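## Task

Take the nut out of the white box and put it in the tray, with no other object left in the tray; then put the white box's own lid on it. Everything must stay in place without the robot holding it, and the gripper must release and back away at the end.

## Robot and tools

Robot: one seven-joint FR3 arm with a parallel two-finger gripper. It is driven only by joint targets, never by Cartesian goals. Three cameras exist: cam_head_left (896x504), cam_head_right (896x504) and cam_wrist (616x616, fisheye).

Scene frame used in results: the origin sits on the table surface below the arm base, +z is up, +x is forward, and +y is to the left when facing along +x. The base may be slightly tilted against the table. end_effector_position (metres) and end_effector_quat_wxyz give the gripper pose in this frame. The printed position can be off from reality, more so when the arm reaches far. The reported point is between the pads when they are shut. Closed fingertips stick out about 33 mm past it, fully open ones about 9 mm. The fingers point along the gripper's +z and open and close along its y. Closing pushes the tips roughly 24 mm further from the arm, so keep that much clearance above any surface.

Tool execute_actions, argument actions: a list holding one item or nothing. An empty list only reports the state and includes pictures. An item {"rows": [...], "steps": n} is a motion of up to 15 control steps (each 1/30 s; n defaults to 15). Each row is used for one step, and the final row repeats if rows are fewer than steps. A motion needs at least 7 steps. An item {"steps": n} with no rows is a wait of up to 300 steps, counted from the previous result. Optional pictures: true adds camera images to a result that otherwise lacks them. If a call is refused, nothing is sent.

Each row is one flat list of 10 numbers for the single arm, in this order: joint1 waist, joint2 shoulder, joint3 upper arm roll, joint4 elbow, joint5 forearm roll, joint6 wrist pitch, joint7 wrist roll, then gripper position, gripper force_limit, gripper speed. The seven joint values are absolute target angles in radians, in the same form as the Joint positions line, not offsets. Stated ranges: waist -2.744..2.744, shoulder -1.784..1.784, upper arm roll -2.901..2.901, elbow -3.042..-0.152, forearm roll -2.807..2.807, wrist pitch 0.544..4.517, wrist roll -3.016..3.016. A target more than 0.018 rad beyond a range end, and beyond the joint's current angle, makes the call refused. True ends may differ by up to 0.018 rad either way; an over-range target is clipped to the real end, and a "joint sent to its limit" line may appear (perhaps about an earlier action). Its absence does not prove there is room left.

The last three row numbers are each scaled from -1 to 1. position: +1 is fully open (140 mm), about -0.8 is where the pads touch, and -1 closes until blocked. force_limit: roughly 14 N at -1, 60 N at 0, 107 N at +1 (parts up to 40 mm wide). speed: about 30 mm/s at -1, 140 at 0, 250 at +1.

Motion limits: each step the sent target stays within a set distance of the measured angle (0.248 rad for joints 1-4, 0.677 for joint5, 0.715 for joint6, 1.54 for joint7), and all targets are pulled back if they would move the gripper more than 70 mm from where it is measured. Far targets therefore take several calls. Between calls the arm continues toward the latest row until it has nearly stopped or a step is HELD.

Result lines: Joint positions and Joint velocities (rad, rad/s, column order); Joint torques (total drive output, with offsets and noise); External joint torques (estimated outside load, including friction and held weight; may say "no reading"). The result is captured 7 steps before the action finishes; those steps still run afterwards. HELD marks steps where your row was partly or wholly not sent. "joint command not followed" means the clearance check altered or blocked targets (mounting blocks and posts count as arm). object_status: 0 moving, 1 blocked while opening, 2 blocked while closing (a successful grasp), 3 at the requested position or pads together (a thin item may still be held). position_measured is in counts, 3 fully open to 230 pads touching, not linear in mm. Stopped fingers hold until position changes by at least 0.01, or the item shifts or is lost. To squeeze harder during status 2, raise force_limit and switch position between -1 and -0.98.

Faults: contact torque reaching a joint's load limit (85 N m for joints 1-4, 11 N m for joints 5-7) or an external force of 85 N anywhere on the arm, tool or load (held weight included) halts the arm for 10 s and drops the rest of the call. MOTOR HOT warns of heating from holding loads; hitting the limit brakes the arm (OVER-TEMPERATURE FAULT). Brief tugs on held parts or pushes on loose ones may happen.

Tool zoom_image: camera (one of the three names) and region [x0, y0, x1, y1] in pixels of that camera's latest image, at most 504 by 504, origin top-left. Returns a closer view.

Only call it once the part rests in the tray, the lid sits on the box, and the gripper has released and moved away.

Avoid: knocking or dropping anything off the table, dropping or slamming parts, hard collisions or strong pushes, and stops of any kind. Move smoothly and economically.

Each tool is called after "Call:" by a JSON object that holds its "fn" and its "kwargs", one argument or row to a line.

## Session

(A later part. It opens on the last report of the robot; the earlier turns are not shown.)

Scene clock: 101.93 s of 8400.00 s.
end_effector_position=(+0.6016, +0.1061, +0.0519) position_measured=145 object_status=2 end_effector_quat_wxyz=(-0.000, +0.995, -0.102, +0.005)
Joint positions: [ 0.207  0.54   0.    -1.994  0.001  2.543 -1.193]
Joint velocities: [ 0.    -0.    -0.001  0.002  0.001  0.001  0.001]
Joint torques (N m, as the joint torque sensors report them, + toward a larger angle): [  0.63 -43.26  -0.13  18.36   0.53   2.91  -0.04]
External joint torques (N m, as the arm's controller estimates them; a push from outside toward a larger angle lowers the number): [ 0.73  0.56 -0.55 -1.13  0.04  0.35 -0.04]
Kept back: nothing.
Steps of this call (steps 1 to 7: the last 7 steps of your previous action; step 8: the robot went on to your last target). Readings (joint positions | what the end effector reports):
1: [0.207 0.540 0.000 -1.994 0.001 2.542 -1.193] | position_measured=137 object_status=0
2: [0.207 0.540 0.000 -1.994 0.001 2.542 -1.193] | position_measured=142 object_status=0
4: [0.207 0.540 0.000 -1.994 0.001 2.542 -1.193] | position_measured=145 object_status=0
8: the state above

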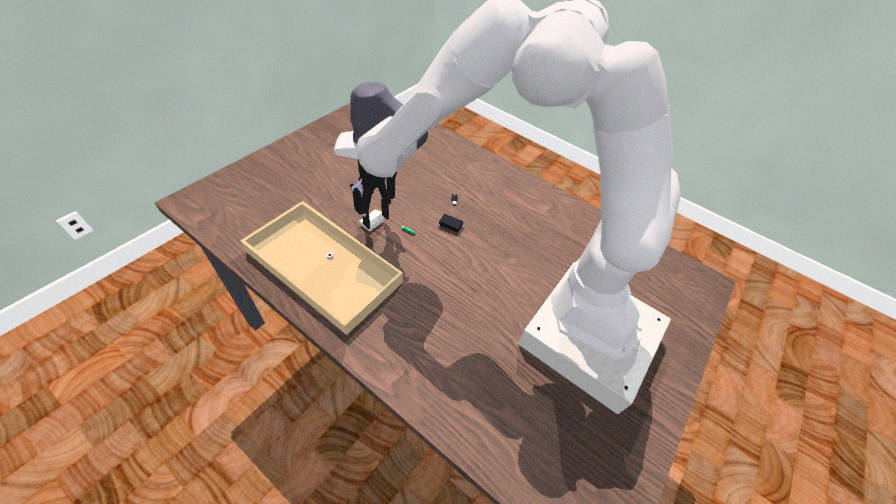

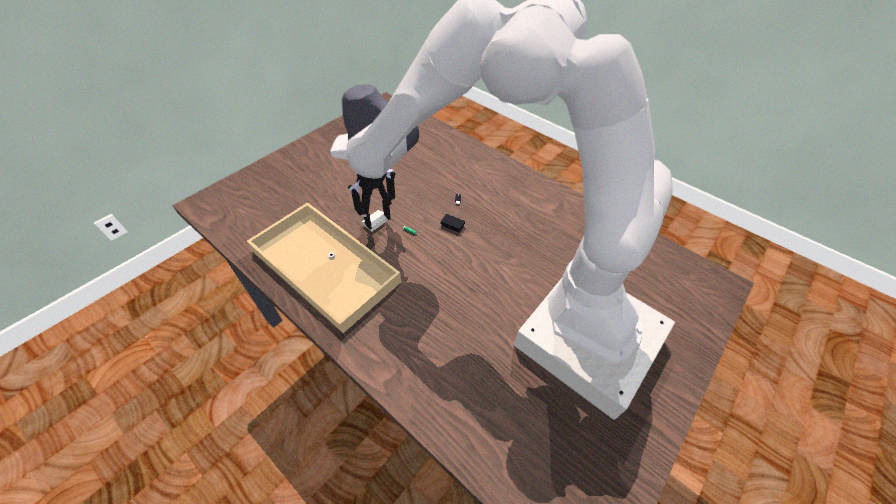

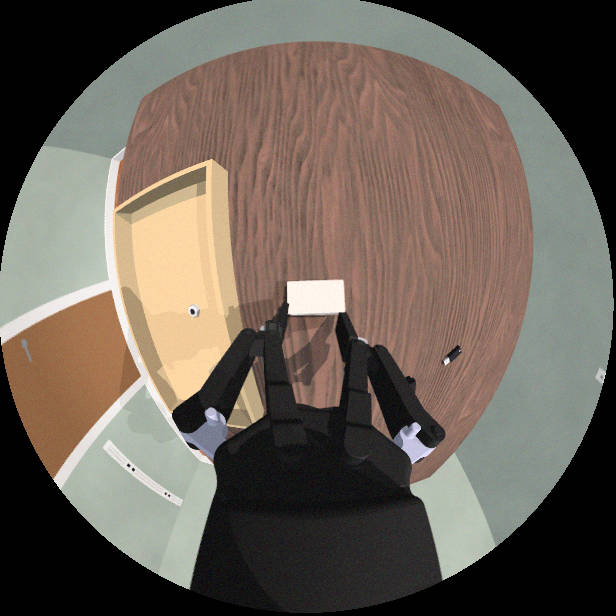

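Call:
{"fn": "execute_actions", "kwargs": {
  "actions": [
    {"rows":[[0.207,0.54,0,-1.994,0,2.543,-1.193,0.2,-0.4,-0.4],[0.207,0.54,0,-1.994,0,2.543,-1.193,0.2,-0.4,-0.4],[0.207,0.54,0,-1.994,0,2.543,-1.193,0.2,-0.4,-0.4],[0.207,0.54,0,-1.994,0,2.543,-1.193,0.2,-0.4,-0.4],[0.207,0.54,0,-1.994,0,2.543,-1.193,0.2,-0.4,-0.4],[0.207,0.54,0,-1.994,0,2.543,-1.193,0.2,-0.4,-0.4],[0.207,0.54,0,-1.994,0,2.543,-1.193,0.2,-0.4,-0.4],[0.207,0.46,0,-1.993,0,2.47,-1.193,0.2,-0.4,-0.4]],"steps":15}
  ]
}}

Call:
{"fn": "execute_actions", "kwargs": {
  "actions": [
    {"steps":12}
  ],
  "pictures": true
}}

Call:
{"fn": "zoom_image", "kwargs": {
  "camera": "cam_head_left",
  "region": [340,190,410,250]
}}

Call:
{"fn": "zoom_image", "kwargs": {
  "camera": "cam_wrist",
  "region": [250,250,380,350]
}}

Scene clock: 103.47 s of 8400.00 s.
end_effector_position=(+0.5987, +0.1056, +0.0544) position_measured=110 object_status=0 end_effector_quat_wxyz=(+0.001, +0.995, -0.102, +0.002)
Joint positions: [ 0.207  0.532  0.    -1.998  0.001  2.531 -1.193]
Joint velocities: [-0.001 -0.445 -0.002 -0.174  0.    -0.46  -0.   ]
Joint torques (N m, as the joint torque sensors report them, + toward a larger angle): [  0.93 -65.8   -0.08  30.43   0.37   4.74  -0.17]
External joint torques (N m, as the arm's controller estimates them; a push from outside toward a larger angle lowers the number): [ 1.01  0.35 -0.68 -2.51 -0.19 -0.28 -0.17]
Steps of this call (steps 1 to 15: the robot went on to your last target; steps 16 to 38: nothing new was sent; steps 39 to 46: the first 8 steps of this action). Readings (joint positions | what the end effector reports):
39: [0.207 0.540 0.000 -1.994 0.001 2.543 -1.193] | position_measured=145 object_status=0
40: [0.207 0.540 0.000 -1.994 0.001 2.543 -1.193] | position_measured=145 object_status=0
42: [0.207 0.540 0.000 -1.994 0.001 2.543 -1.193] | position_measured=131 object_status=0
46: the state above

Scene clock: 103.87 s of 8400.00 s.
end_effector_position=(+0.6103, +0.1078, +0.0975) position_measured=104 object_status=3 end_effector_quat_wxyz=(-0.003, +0.995, -0.102, +0.015)
Joint positions: [ 0.207  0.458  0.    -1.991  0.001  2.479 -1.193]
Joint velocities: [ 0.001  0.008 -0.    -0.003  0.    -0.039 -0.001]
Joint torques (N m, as the joint torque sensors report them, + toward a larger angle): [  0.5  -41.61  -0.49  17.73   0.48   2.51  -0.09]
External joint torques (N m, as the arm's controller estimates them; a push from outside toward a larger angle lowers the number): [ 0.52  1.6  -0.92 -3.18 -0.07 -0.15 -0.09]
Kept back: nothing.
Steps of this call (steps 1 to 7: the last 7 steps of your previous action; steps 8 to 12: the robot went on to your last target). Readings (joint positions | what the end effector reports):
1: [0.207 0.515 0.000 -2.000 0.001 2.518 -1.193] | position_measured=105 object_status=0
2: [0.207 0.497 0.000 -1.999 0.001 2.510 -1.193] | position_measured=104 object_status=0
4: [0.207 0.471 0.000 -1.994 0.001 2.499 -1.193] | position_measured=104 object_status=0
8: [0.207 0.457 0.000 -1.990 0.001 2.486 -1.193] | position_measured=104 object_status=3
12: the state above

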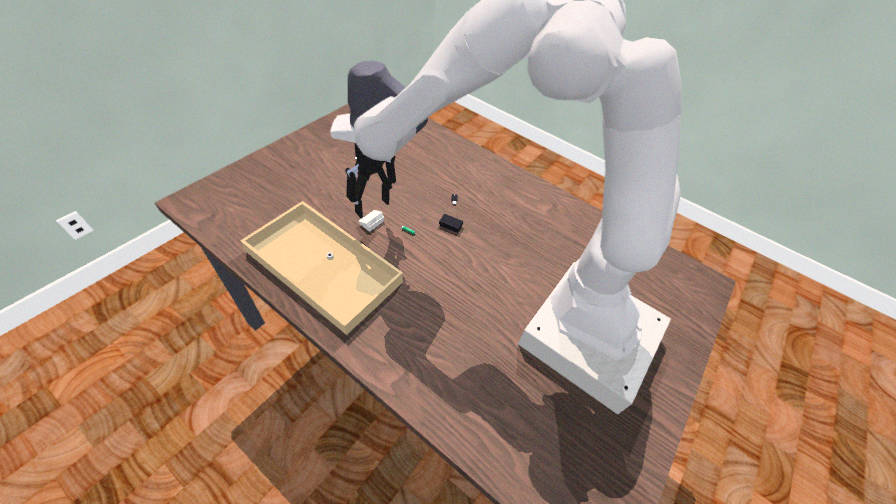

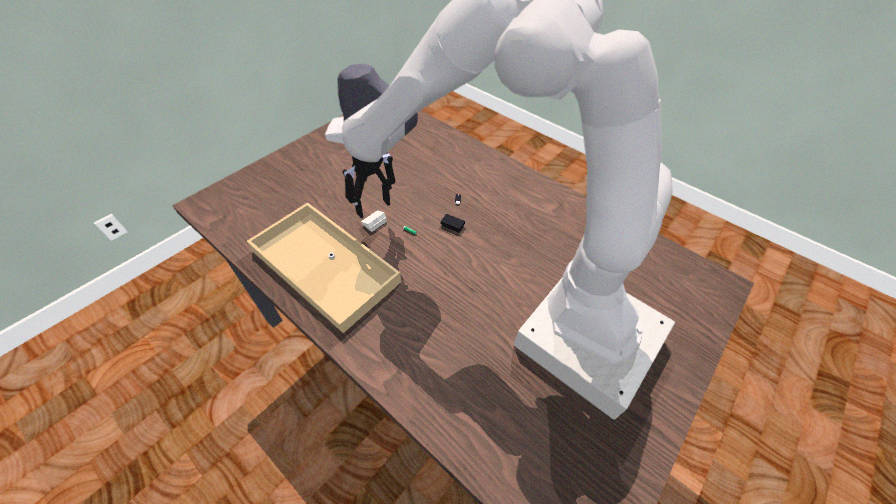

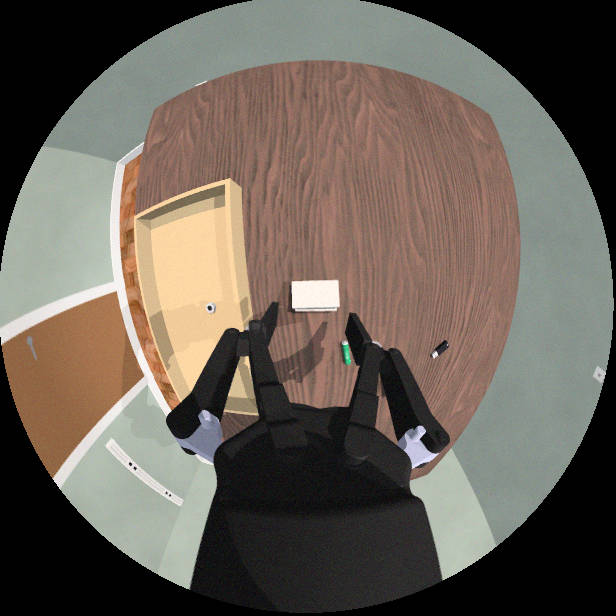

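Region (340, 190, 410, 250) of cam_head_left's 896x504 image, scaled by 7.200, with more detail than that image has; it fills the top 432 rows of this view, and the rest is white.

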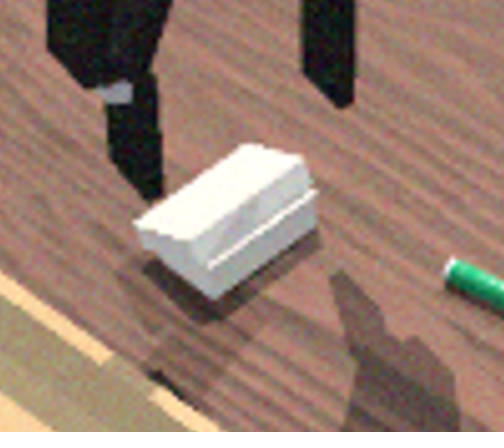

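Region (250, 250, 380, 350) of cam_wrist's 616x616 image, scaled by 3.877, with more detail than that image has; it fills the top 388 rows of this view, and the rest is white.

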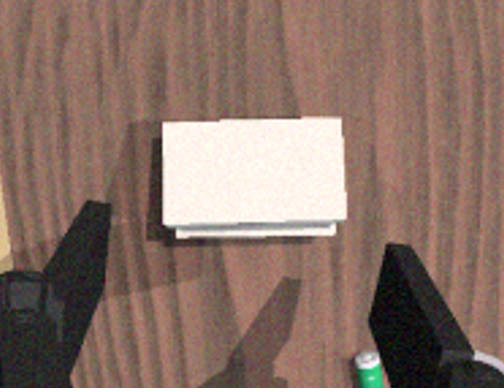

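Call:
{"fn": "execute_actions", "kwargs": {
  "actions": [
    {"rows":[[0.207,0.49,0,-1.94,0,2.5,-1.193,0.2,-0.4,-0.4],[0.207,0.49,0,-1.94,0,2.5,-1.193,0.2,-0.4,-0.4],[0.207,0.51,0,-1.94,0,2.52,-1.193,0.2,-0.4,-0.4],[0.207,0.53,0,-1.94,0,2.523,-1.193,0.2,-0.4,-0.4],[0.207,0.545,0,-1.94,0,2.523,-1.193,0.2,-0.4,-0.4],[0.207,0.555,0,-1.94,0,2.523,-1.193,0.2,-0.4,-0.4],[0.207,0.565,0,-1.94,0,2.523,-1.193,0.2,-0.4,-0.4],[0.207,0.573,0,-1.94,0,2.523,-1.193,0.2,-0.4,-0.4]],"steps":15}
  ]
}}

Call:
{"fn": "execute_actions", "kwargs": {
  "actions": [
    {"steps":12}
  ],
  "pictures": true
}}

Call:
{"fn": "zoom_image", "kwargs": {
  "camera": "cam_wrist",
  "region": [250,260,380,350]
}}

Scene clock: 105.20 s of 8400.00 s.
end_effector_position=(+0.6204, +0.1095, +0.0670) position_measured=104 object_status=3 end_effector_quat_wxyz=(-0.002, +0.995, -0.102, +0.013)
Joint positions: [ 0.207  0.544  0.    -1.941  0.001  2.51  -1.193]
Joint velocities: [-0.001  0.4   -0.    -0.001  0.     0.055  0.   ]
Joint torques (N m, as the joint torque sensors report them, + toward a larger angle): [  0.76 -47.17   0.42  19.8    0.45   3.14  -0.13]
External joint torques (N m, as the arm's controller estimates them; a push from outside toward a larger angle lowers the number): [ 1.02  0.73  0.11 -0.65 -0.07  0.35 -0.13]
Steps of this call (steps 1 to 30: the robot went on to your last target; steps 31 to 32: nothing new was sent; steps 33 to 40: the first 8 steps of this action). Readings (joint positions | what the end effector reports):
33: [0.207 0.465 0.000 -1.981 0.001 2.474 -1.193] | position_measured=104 object_status=3
34: [0.207 0.473 0.000 -1.967 0.001 2.479 -1.193] | position_measured=104 object_status=3
36: [0.207 0.491 0.000 -1.949 0.001 2.493 -1.193] | position_measured=104 object_status=3
40: the state above

Scene clock: 105.60 s of 8400.00 s.
end_effector_position=(+0.6119, +0.1079, +0.0482) position_measured=104 object_status=3 end_effector_quat_wxyz=(+0.001, +0.995, -0.102, +0.002)
Joint positions: [ 0.207  0.575  0.    -1.942  0.001  2.519 -1.193]
Joint velocities: [ 0.002 -0.001  0.001  0.001  0.001  0.01  -0.   ]
Joint torques (N m, as the joint torque sensors report them, + toward a larger angle): [  0.54 -44.87   0.07  19.84   0.42   2.98  -0.06]
External joint torques (N m, as the arm's controller estimates them; a push from outside toward a larger angle lowers the number): [ 0.53 -0.04 -0.47  0.23 -0.08  0.46 -0.06]
Kept back: nothing.
Steps of this call (steps 1 to 7: the last 7 steps of your previous action; steps 8 to 12: the robot went on to your last target). Readings (joint positions | what the end effector reports):
1: [0.207 0.556 0.000 -1.941 0.001 2.511 -1.193] | position_measured=104 object_status=3
2: [0.207 0.565 0.000 -1.942 0.001 2.512 -1.193] | position_measured=104 object_status=3
4: [0.207 0.574 0.000 -1.943 0.001 2.514 -1.193] | position_measured=104 object_status=3
8: [0.207 0.575 0.000 -1.942 0.001 2.517 -1.193] | position_measured=104 object_status=3
12: the state above

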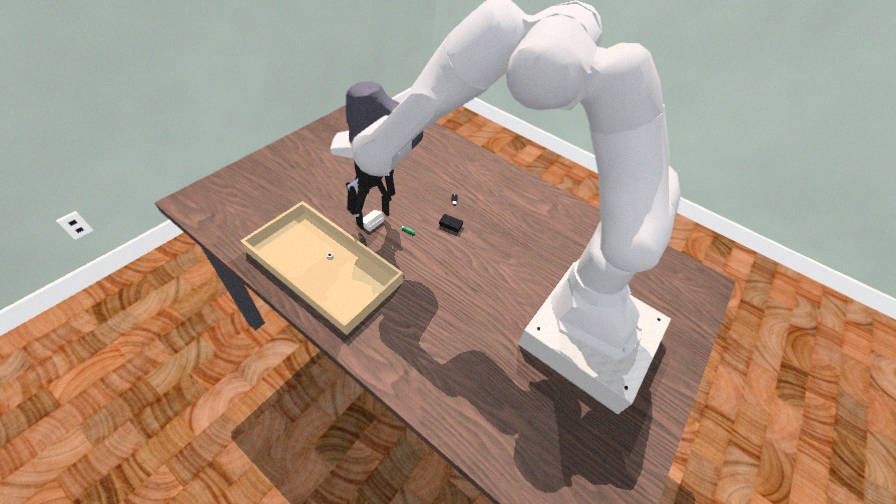

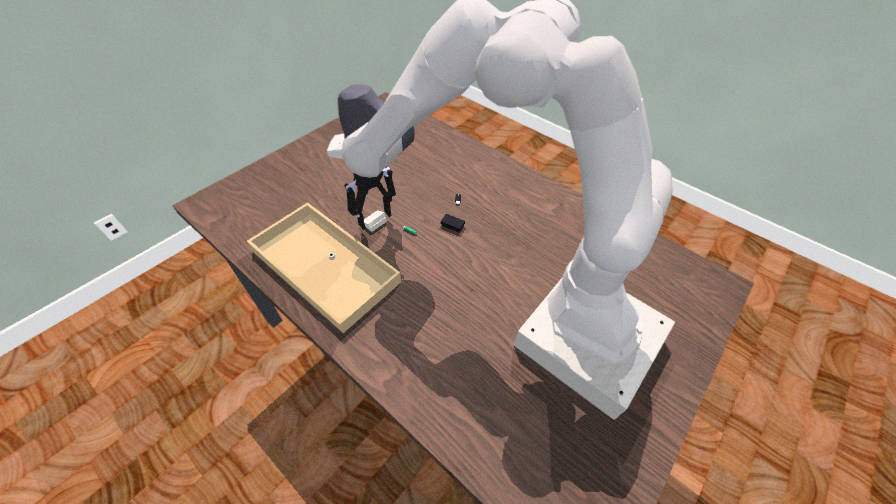

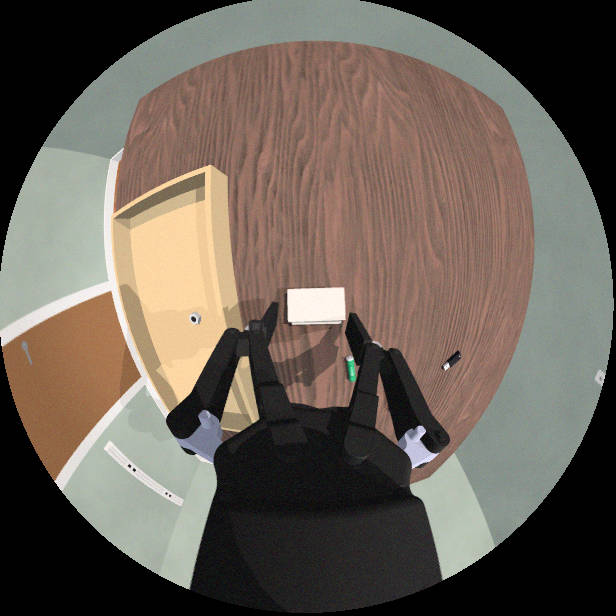

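Region (250, 260, 380, 350) of cam_wrist's 616x616 image, scaled by 3.877, with more detail than that image has; it fills the top 349 rows of this view, and the rest is white.

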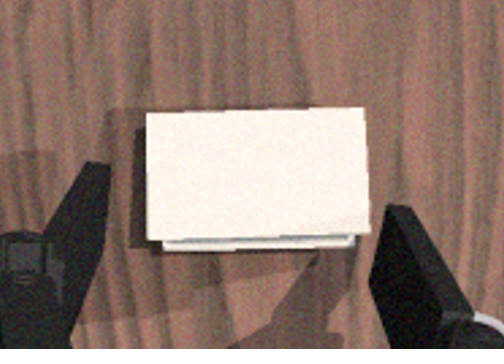

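Call:
{"fn": "execute_actions", "kwargs": {
  "actions": [
    {"rows":[[0.207,0.573,0,-1.94,0,2.523,-1.2,-1,-0.4,-0.3]],"steps":15}
  ]
}}

Call:
{"fn": "execute_actions", "kwargs": {
  "actions": [
    {"rows":[[0.207,0.565,0,-1.94,0,2.523,-1.2,-1,-0.4,-0.3],[0.207,0.558,0,-1.94,0,2.523,-1.2,-1,-0.4,-0.3],[0.207,0.553,0,-1.95,0,2.526,-1.2,-1,-0.4,-0.3],[0.207,0.548,0,-1.96,0,2.53,-1.195,-1,-0.4,-0.3],[0.207,0.546,0,-1.965,0,2.533,-1.193,-1,-0.4,-0.3]],"steps":15}
  ]
}}

Call:
{"fn": "execute_actions", "kwargs": {
  "actions": [
    {"steps":10}
  ],
  "pictures": true
}}

Call:
{"fn": "zoom_image", "kwargs": {
  "camera": "cam_wrist",
  "region": [250,260,380,350]
}}

Call:
{"fn": "zoom_image", "kwargs": {
  "camera": "cam_head_left",
  "region": [340,190,410,250]
}}

Scene clock: 106.50 s of 8400.00 s.
end_effector_position=(+0.6134, +0.1082, +0.0495) position_measured=137 object_status=0 end_effector_quat_wxyz=(+0.000, +0.995, -0.101, +0.004)
Joint positions: [ 0.207  0.573  0.    -1.941  0.001  2.521 -1.195]
Joint velocities: [-0.     0.001 -0.     0.001 -0.001  0.    -0.006]
Joint torques (N m, as the joint torque sensors report them, + toward a larger angle): [ -0.51 -44.23   0.28  19.68   0.52   2.89  -0.17]
External joint torques (N m, as the arm's controller estimates them; a push from outside toward a larger angle lowers the number): [-0.34 -0.14 -0.12  0.4   0.02  0.41 -0.17]
Steps of this call (steps 1 to 19: the robot went on to your last target; steps 20 to 27: the first 8 steps of this action). Readings (joint positions | what the end effector reports):
20: [0.207 0.574 0.000 -1.942 0.001 2.521 -1.193] | position_measured=104 object_status=0
21: [0.207 0.574 0.000 -1.942 0.001 2.521 -1.193] | position_measured=108 object_status=0
23: [0.207 0.574 0.000 -1.942 0.001 2.521 -1.194] | position_measured=120 object_status=0
27: the state above

Scene clock: 107.00 s of 8400.00 s.
end_effector_position=(+0.6140, +0.1083, +0.0588) position_measured=137 object_status=2 end_effector_quat_wxyz=(-0.002, +0.995, -0.100, +0.010)
Joint positions: [ 0.207  0.548  0.    -1.959  0.001  2.527 -1.196]
Joint velocities: [-0.    -0.032  0.    -0.042  0.     0.023 -0.   ]
Joint torques (N m, as the joint torque sensors report them, + toward a larger angle): [  0.46 -44.81   0.1   17.68   0.48   3.13   0.09]
External joint torques (N m, as the arm's controller estimates them; a push from outside toward a larger angle lowers the number): [ 0.58 -1.45 -0.31 -1.83 -0.03  0.61  0.09]
Steps of this call (steps 1 to 7: the last 7 steps of your previous action; steps 8 to 15: the first 8 steps of this action). Readings (joint positions | what the end effector reports):
8: [0.207 0.573 0.000 -1.941 0.001 2.521 -1.196] | position_measured=137 object_status=2
9: [0.207 0.571 0.000 -1.941 0.001 2.521 -1.196] | position_measured=137 object_status=2
11: [0.207 0.561 0.000 -1.947 0.001 2.523 -1.196] | position_measured=137 object_status=2
15: the state above

Scene clock: 107.33 s of 8400.00 s.
end_effector_position=(+0.6129, +0.1081, +0.0581) position_measured=137 object_status=2 end_effector_quat_wxyz=(-0.002, +0.995, -0.100, +0.010)
Joint positions: [ 0.207  0.547  0.    -1.963  0.001  2.53  -1.196]
Joint velocities: [-0.    -0.    -0.    -0.002  0.     0.002 -0.001]
Joint torques (N m, as the joint torque sensors report them, + toward a larger angle): [  0.03 -44.68   0.44  17.91   0.5    2.92   0.14]
External joint torques (N m, as the arm's controller estimates them; a push from outside toward a larger angle lowers the number): [ 0.24 -0.3   0.1  -1.9  -0.01  0.35  0.14]
Kept back: nothing.
Steps of this call (steps 1 to 7: the last 7 steps of your previous action; steps 8 to 10: the robot went on to your last target). Readings (joint positions | what the end effector reports):
1: [0.207 0.548 0.000 -1.960 0.001 2.528 -1.196] | position_measured=137 object_status=2
2: [0.207 0.547 0.000 -1.961 0.001 2.528 -1.196] | position_measured=137 object_status=2
4: [0.207 0.547 0.000 -1.962 0.001 2.529 -1.196] | position_measured=137 object_status=2
8: [0.207 0.547 0.000 -1.963 0.001 2.530 -1.196] | position_measured=137 object_status=2
10: the state above

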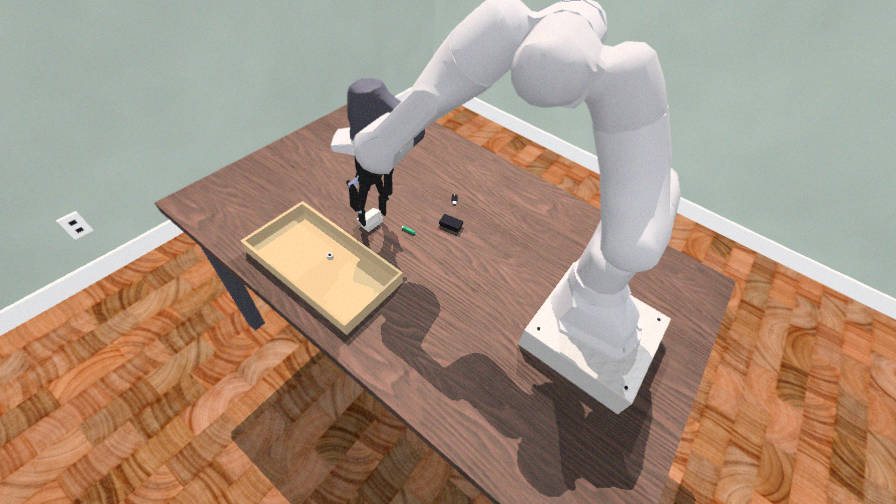

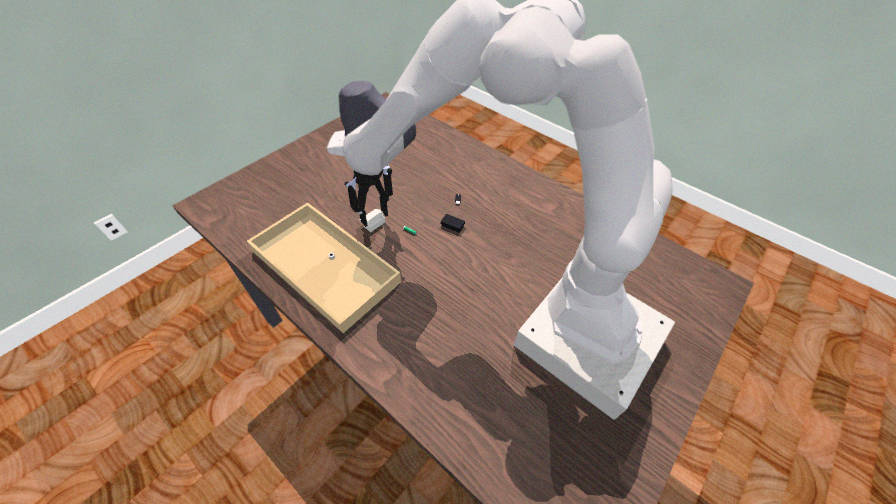

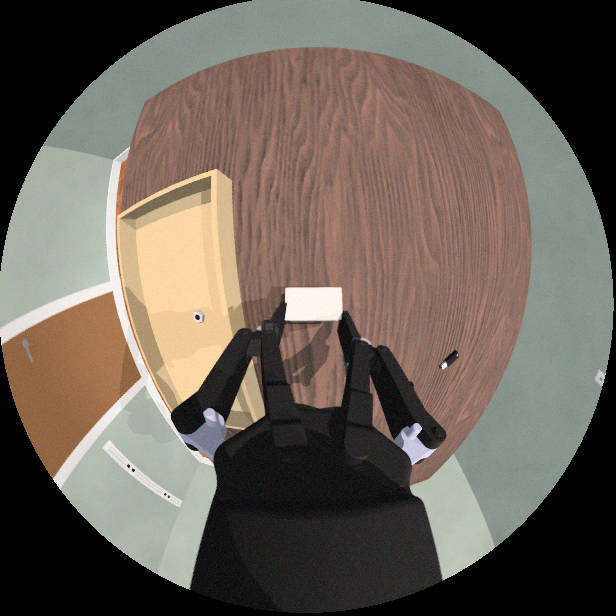

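Region (250, 260, 380, 350) of cam_wrist's 616x616 image, scaled by 3.877, with more detail than that image has; it fills the top 349 rows of this view, and the rest is white.

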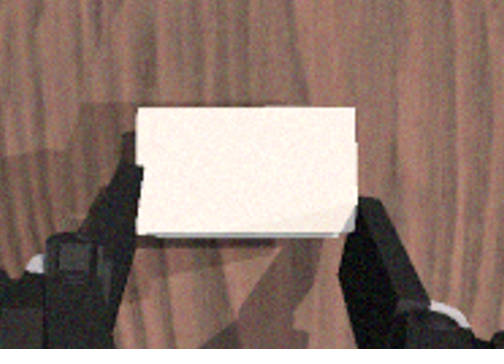

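Region (340, 190, 410, 250) of cam_head_left's 896x504 image, scaled by 7.200, with more detail than that image has; it fills the top 432 rows of this view, and the rest is white.

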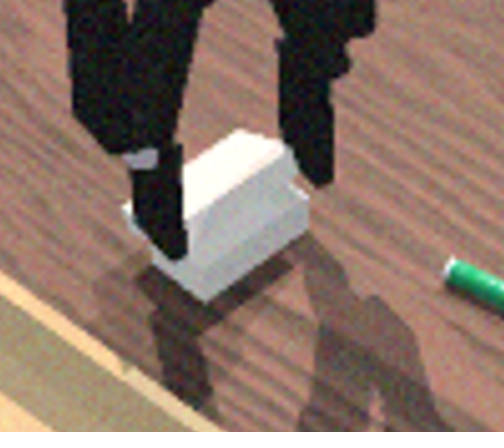

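Call:
{"fn": "execute_actions", "kwargs": {
  "actions": [
    {"rows":[[0.2,0.542,0,-1.97,0,2.536,-1.196,-1,-0.4,-0.3],[0.2,0.538,0,-1.98,0,2.54,-1.196,-1,-0.4,-0.3],[0.2,0.536,0,-1.985,0,2.54,-1.196,-1,-0.4,-0.3]],"steps":15}
  ]
}}

Call:
{"fn": "execute_actions", "kwargs": {
  "actions": [
    {"steps":12}
  ],
  "pictures": true
}}

Call:
{"fn": "zoom_image", "kwargs": {
  "camera": "cam_wrist",
  "region": [250,260,380,350]
}}

Call:
{"fn": "zoom_image", "kwargs": {
  "camera": "cam_head_left",
  "region": [340,190,410,250]
}}

Scene clock: 108.27 s of 8400.00 s.
end_effector_position=(+0.6076, +0.1043, +0.0570) position_measured=137 object_status=2 end_effector_quat_wxyz=(-0.001, +0.995, -0.103, +0.008)
Joint positions: [ 0.202  0.538  0.    -1.982  0.001  2.536 -1.196]
Joint velocities: [-0.001 -0.005  0.    -0.017 -0.     0.01   0.001]
Joint torques (N m, as the joint torque sensors report them, + toward a larger angle): [ -0.74 -43.03   0.01  17.64   0.46   3.14  -0.06]
External joint torques (N m, as the arm's controller estimates them; a push from outside toward a larger angle lowers the number): [-0.8   1.09 -0.59 -2.21 -0.04  0.54 -0.06]
Steps of this call (steps 1 to 15: the robot went on to your last target; steps 16 to 20: nothing new was sent; steps 21 to 28: the first 8 steps of this action). Readings (joint positions | what the end effector reports):
21: [0.207 0.547 0.000 -1.964 0.001 2.531 -1.196] | position_measured=137 object_status=2
22: [0.206 0.545 0.000 -1.968 0.001 2.532 -1.196] | position_measured=137 object_status=2
24: [0.204 0.540 0.000 -1.976 0.001 2.534 -1.196] | position_measured=137 object_status=2
28: the state above

Scene clock: 108.67 s of 8400.00 s.
end_effector_position=(+0.6077, +0.1043, +0.0571) position_measured=137 object_status=2 end_effector_quat_wxyz=(-0.001, +0.995, -0.103, +0.009)
Joint positions: [ 0.202  0.538  0.    -1.983  0.001  2.537 -1.196]
Joint velocities: [-0.001 -0.001 -0.    -0.002 -0.001  0.002  0.   ]
Joint torques (N m, as the joint torque sensors report them, + toward a larger angle): [ -0.46 -44.78  -0.15  16.93   0.53   3.04   0.  ]
External joint torques (N m, as the arm's controller estimates them; a push from outside toward a larger angle lowers the number): [-0.31 -0.75 -0.53 -2.77  0.04  0.47  0.  ]
Kept back: nothing.
Steps of this call (steps 1 to 7: the last 7 steps of your previous action; steps 8 to 12: the robot went on to your last target). Readings (joint positions | what the end effector reports):
1: [0.202 0.538 0.000 -1.982 0.001 2.536 -1.196] | position_measured=137 object_status=2
2: [0.202 0.538 0.000 -1.983 0.001 2.536 -1.196] | position_measured=137 object_status=2
4: [0.202 0.538 0.000 -1.983 0.001 2.537 -1.196] | position_measured=137 object_status=2
8: [0.202 0.538 0.000 -1.983 0.001 2.537 -1.196] | position_measured=137 object_status=2
12: the state above

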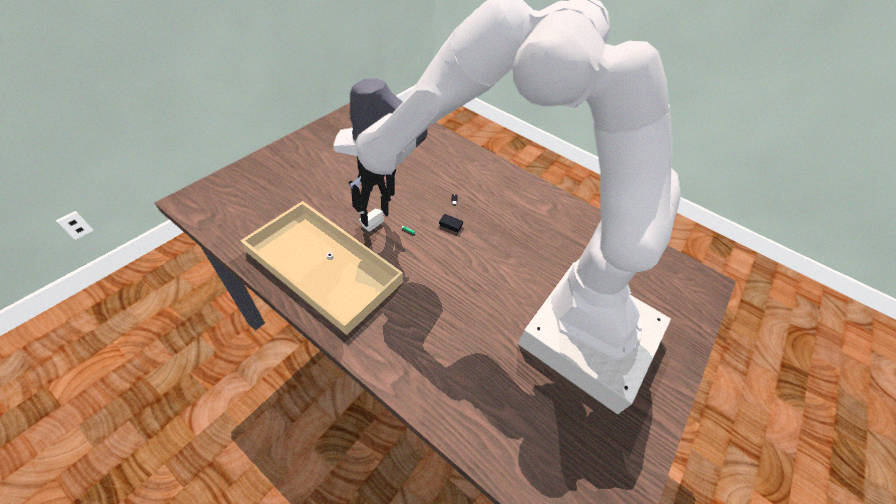

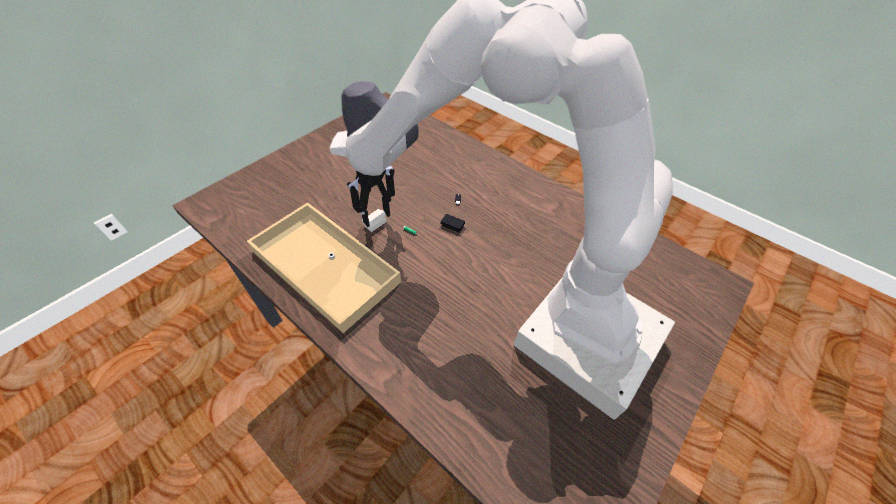

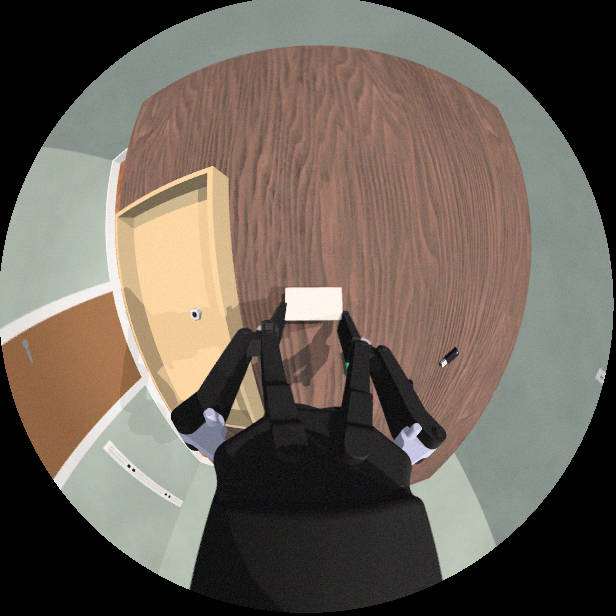

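Region (250, 260, 380, 350) of cam_wrist's 616x616 image, scaled by 3.877, with more detail than that image has; it fills the top 349 rows of this view, and the rest is white.

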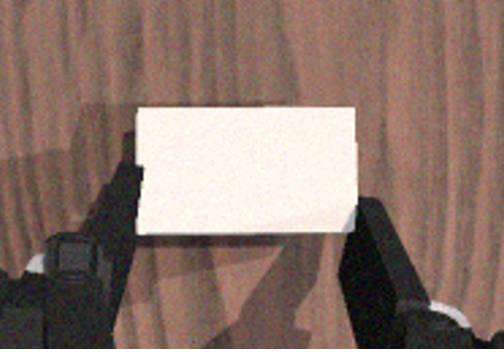

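Region (340, 190, 410, 250) of cam_head_left's 896x504 image, scaled by 7.200, with more detail than that image has; it fills the top 432 rows of this view, and the rest is white.

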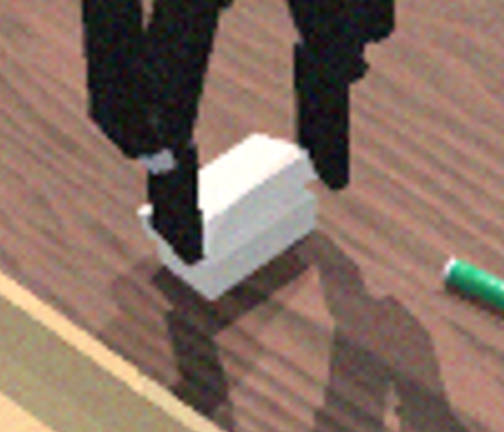

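r=.6166. Lower slowly.

Call:
{"fn": "execute_actions", "kwargs": {
  "actions": [
    {"rows":[[0.2,0.54,0,-1.983,0,2.545,-1.196,-1,-0.4,-0.3],[0.2,0.543,0,-1.983,0,2.548,-1.196,-1,-0.4,-0.3],[0.2,0.546,0,-1.983,0,2.55,-1.196,-1,-0.4,-0.3],[0.2,0.549,0,-1.983,0,2.55,-1.196,-1,-0.4,-0.3],[0.2,0.552,0,-1.983,0,2.55,-1.196,-1,-0.4,-0.3],[0.2,0.555,0,-1.983,0,2.55,-1.196,-1,-0.4,-0.3],[0.2,0.558,0,-1.983,0,2.55,-1.196,-1,-0.4,-0.3]],"steps":15}
  ]
}}

Call:
{"fn": "execute_actions", "kwargs": {
  "actions": [
    {"steps":10}
  ],
  "pictures": true
}}

Call:
{"fn": "zoom_image", "kwargs": {
  "camera": "cam_head_left",
  "region": [340,190,410,250]
}}

Scene clock: 109.27 s of 8400.00 s.
end_effector_position=(+0.6056, +0.1039, +0.0495) position_measured=137 object_status=2 end_effector_quat_wxyz=(-0.001, +0.995, -0.103, +0.007)
Joint positions: [ 0.202  0.551  0.    -1.983  0.001  2.546 -1.196]
Joint velocities: [ 0.     0.044  0.001  0.001  0.     0.052 -0.   ]
Joint torques (N m, as the joint torque sensors report them, + toward a larger angle): [ -0.44 -42.85   0.48  18.91   0.39   2.02  -0.04]
External joint torques (N m, as the arm's controller estimates them; a push from outside toward a larger angle lowers the number): [-0.39  4.85  0.03 -2.81 -0.13 -0.53 -0.04]
Steps of this call (steps 1 to 10: the robot went on to your last target; steps 11 to 18: the first 8 steps of this action). Readings (joint positions | what the end effector reports):
11: [0.202 0.538 0.000 -1.983 0.001 2.538 -1.196] | position_measured=137 object_status=2
12: [0.202 0.538 0.000 -1.983 0.001 2.539 -1.196] | position_measured=137 object_status=2
14: [0.202 0.541 0.000 -1.983 0.001 2.542 -1.196] | position_measured=137 object_status=2
18: the state above

Scene clock: 109.60 s of 8400.00 s.
end_effector_position=(+0.6068, +0.1040, +0.0497) position_measured=137 object_status=2 end_effector_quat_wxyz=(-0.001, +0.995, -0.103, +0.008)
Joint positions: [ 0.202  0.552  0.    -1.982  0.001  2.549 -1.196]
Joint velocities: [-0.001 -0.     0.    -0.     0.001  0.002 -0.   ]
Joint torques (N m, as the joint torque sensors report them, + toward a larger angle): [ -0.44 -40.13  -0.21  17.96   0.46   2.73  -0.13]
External joint torques (N m, as the arm's controller estimates them; a push from outside toward a larger angle lowers the number): [-0.33  4.03 -0.65 -1.53 -0.03  0.16 -0.13]
Kept back: nothing.
Steps of this call (steps 1 to 7: the last 7 steps of your previous action; steps 8 to 10: the robot went on to your last target). Readings (joint positions | what the end effector reports):
1: [0.202 0.551 0.000 -1.983 0.001 2.547 -1.196] | position_measured=137 object_status=2
2: [0.202 0.551 0.000 -1.982 0.001 2.548 -1.196] | position_measured=137 object_status=2
4: [0.202 0.552 0.000 -1.982 0.001 2.548 -1.196] | position_measured=137 object_status=2
8: [0.202 0.552 0.000 -1.982 0.001 2.549 -1.196] | position_measured=137 object_status=2
10: the state above

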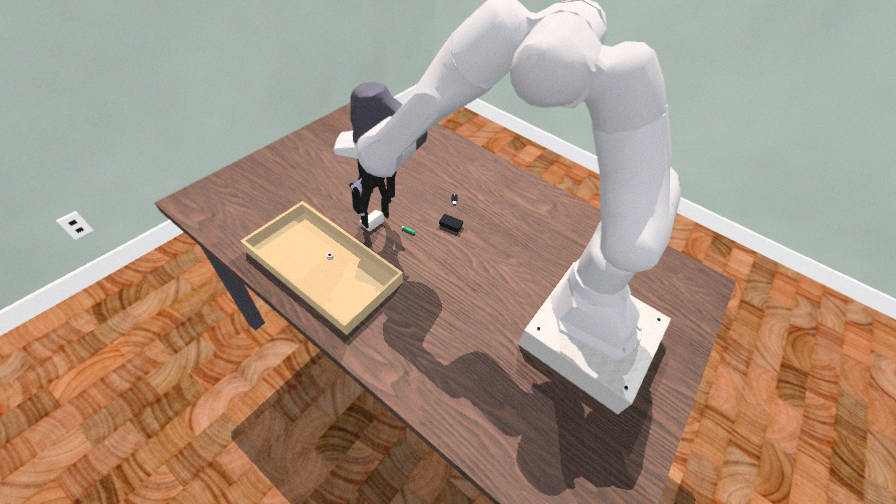

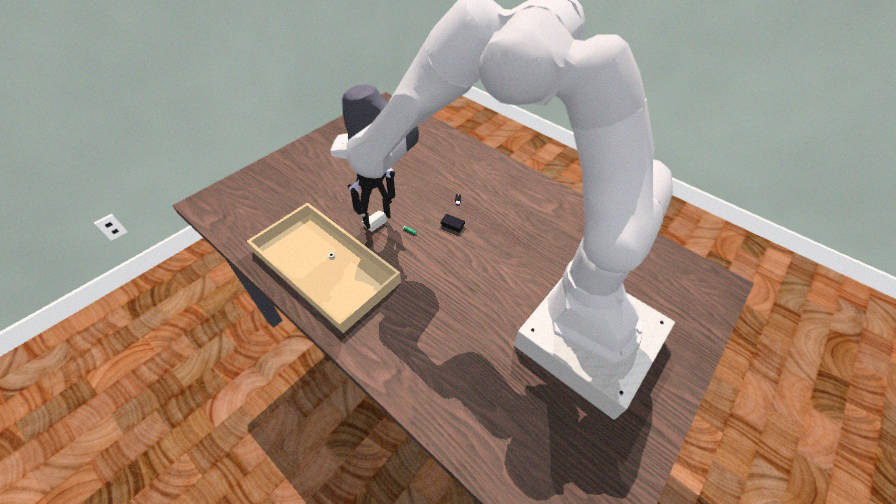

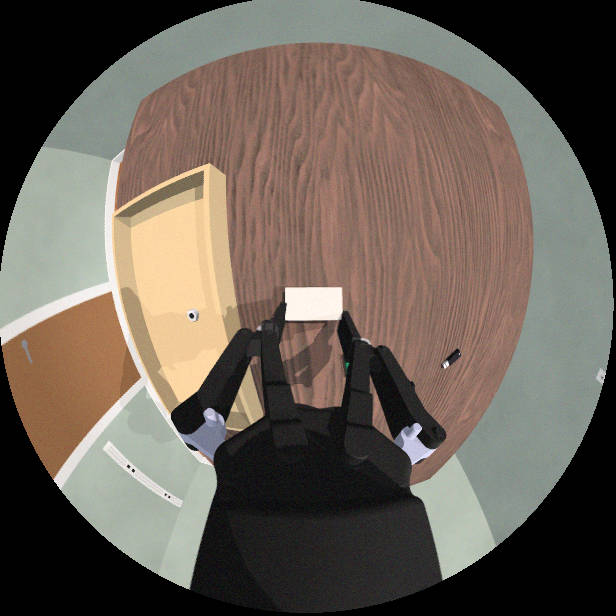

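Region (340, 190, 410, 250) of cam_head_left's 896x504 image, scaled by 7.200, with more detail than that image has; it fills the top 432 rows of this view, and the rest is white.

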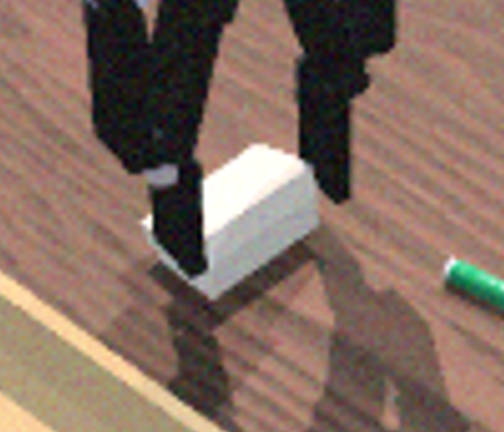

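Call:
{"fn": "execute_actions", "kwargs": {
  "actions": [
    {"rows":[[0.2,0.552,0,-1.982,0,2.549,-1.196,0.2,-0.4,-0.4],[0.2,0.552,0,-1.982,0,2.549,-1.196,0.2,-0.4,-0.4],[0.2,0.552,0,-1.982,0,2.549,-1.196,0.2,-0.4,-0.4],[0.2,0.552,0,-1.982,0,2.549,-1.196,0.2,-0.4,-0.4],[0.2,0.552,0,-1.982,0,2.549,-1.196,0.2,-0.4,-0.4],[0.2,0.552,0,-1.982,0,2.549,-1.196,0.2,-0.4,-0.4],[0.2,0.552,0,-1.982,0,2.549,-1.196,0.2,-0.4,-0.4],[0.2,0.47,0,-1.982,0,2.48,-1.196,0.2,-0.4,-0.4]],"steps":15}
  ]
}}

Call:
{"fn": "execute_actions", "kwargs": {
  "actions": [
    {"steps":14}
  ],
  "pictures": true
}}

Call:
{"fn": "zoom_image", "kwargs": {
  "camera": "cam_head_left",
  "region": [340,190,410,250]
}}

Call:
{"fn": "zoom_image", "kwargs": {
  "camera": "cam_wrist",
  "region": [250,250,380,350]
}}

Scene clock: 110.37 s of 8400.00 s.
end_effector_position=(+0.6042, +0.1035, +0.0524) position_measured=104 object_status=0 end_effector_quat_wxyz=(-0.000, +0.995, -0.103, +0.005)
Joint positions: [ 0.202  0.543  0.    -1.986  0.001  2.539 -1.196]
Joint velocities: [ 0.    -0.454  0.001 -0.186  0.001 -0.446 -0.   ]
Joint torques (N m, as the joint torque sensors report them, + toward a larger angle): [ -1.04 -66.48  -0.84  30.64   0.44   4.84  -0.07]
External joint torques (N m, as the arm's controller estimates them; a push from outside toward a larger angle lowers the number): [-1.25  0.52 -1.73 -2.64 -0.11 -0.27 -0.07]
Steps of this call (steps 1 to 15: the robot went on to your last target; steps 16 to 23: the first 8 steps of this action). Readings (joint positions | what the end effector reports):
16: [0.202 0.552 0.000 -1.982 0.001 2.550 -1.196] | position_measured=137 object_status=0
17: [0.202 0.552 0.000 -1.982 0.001 2.550 -1.196] | position_measured=137 object_status=0
19: [0.202 0.552 0.000 -1.982 0.001 2.550 -1.196] | position_measured=123 object_status=0
23: the state above

Scene clock: 110.83 s of 8400.00 s.
end_effector_position=(+0.6161, +0.1057, +0.0963) position_measured=104 object_status=3 end_effector_quat_wxyz=(-0.004, +0.995, -0.103, +0.019)
Joint positions: [ 0.202  0.469  0.    -1.98   0.001  2.486 -1.196]
Joint velocities: [ 0.     0.003 -0.    -0.002  0.    -0.025 -0.001]
Joint torques (N m, as the joint torque sensors report them, + toward a larger angle): [ -0.09 -41.53  -0.52  18.79   0.41   2.3   -0.11]
External joint torques (N m, as the arm's controller estimates them; a push from outside toward a larger angle lowers the number): [-0.11  1.67 -0.99 -1.93 -0.14 -0.34 -0.11]
Kept back: nothing.
Steps of this call (steps 1 to 7: the last 7 steps of your previous action; steps 8 to 14: the robot went on to your last target). Readings (joint positions | what the end effector reports):
1: [0.202 0.526 0.000 -1.989 0.001 2.526 -1.196] | position_measured=104 object_status=0
2: [0.202 0.508 0.000 -1.988 0.001 2.518 -1.196] | position_measured=104 object_status=0
4: [0.202 0.481 0.000 -1.982 0.001 2.508 -1.196] | position_measured=104 object_status=0
8: [0.202 0.467 0.000 -1.979 0.001 2.496 -1.196] | position_measured=104 object_status=3
14: the state above

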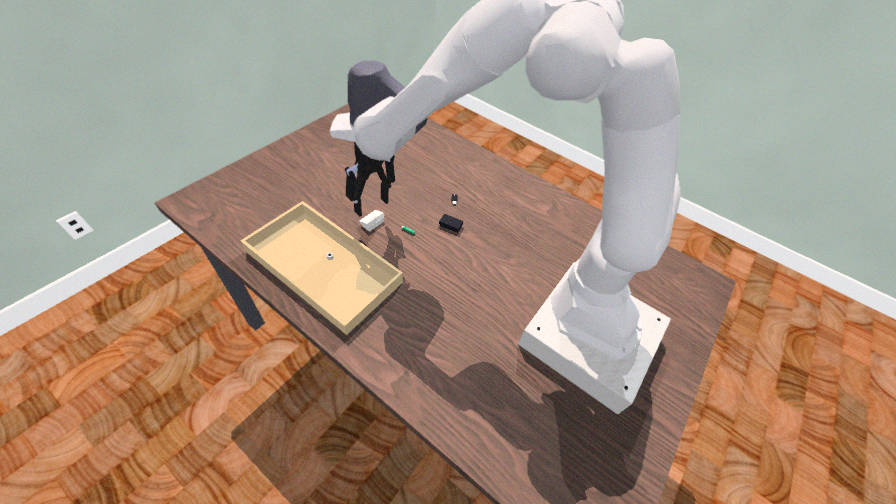

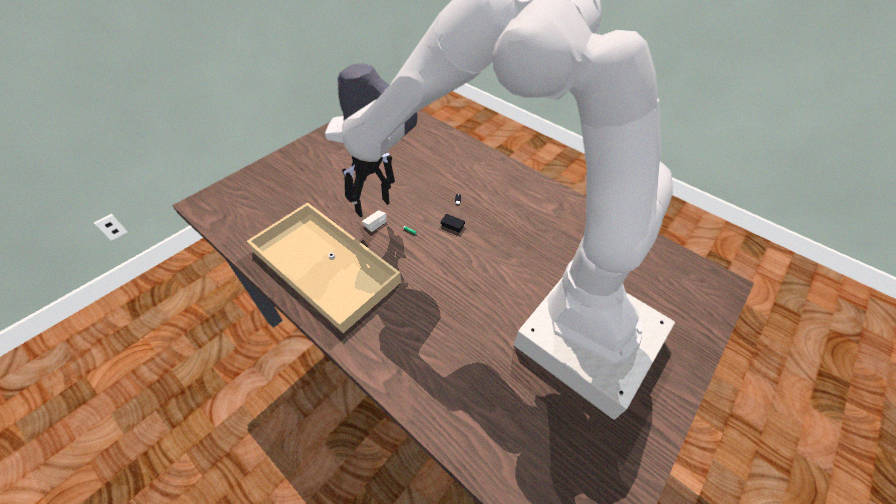

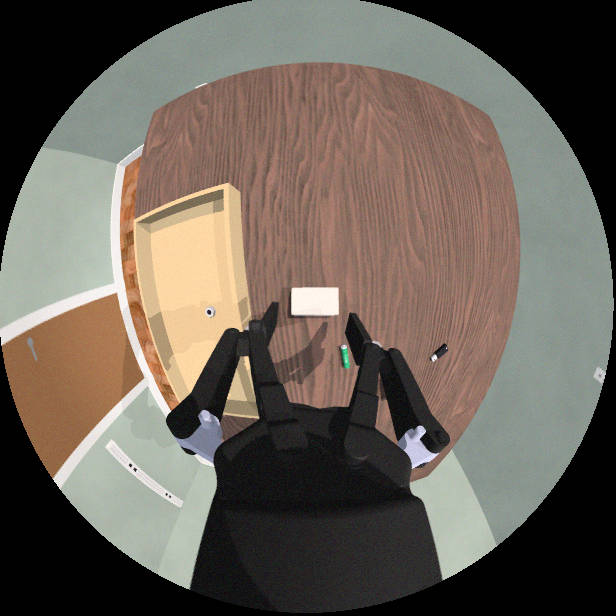

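Region (340, 190, 410, 250) of cam_head_left's 896x504 image, scaled by 7.200, with more detail than that image has; it fills the top 432 rows of this view, and the rest is white.

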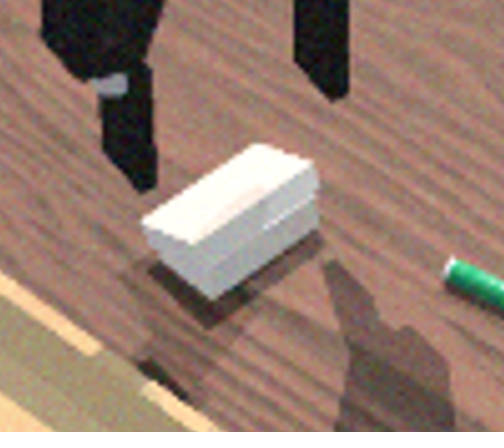

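Region (250, 250, 380, 350) of cam_wrist's 616x616 image, scaled by 3.877, with more detail than that image has; it fills the top 388 rows of this view, and the rest is white.

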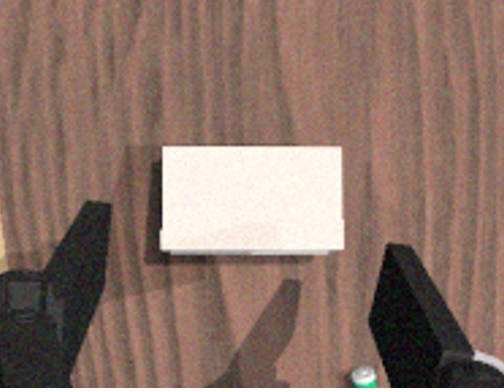

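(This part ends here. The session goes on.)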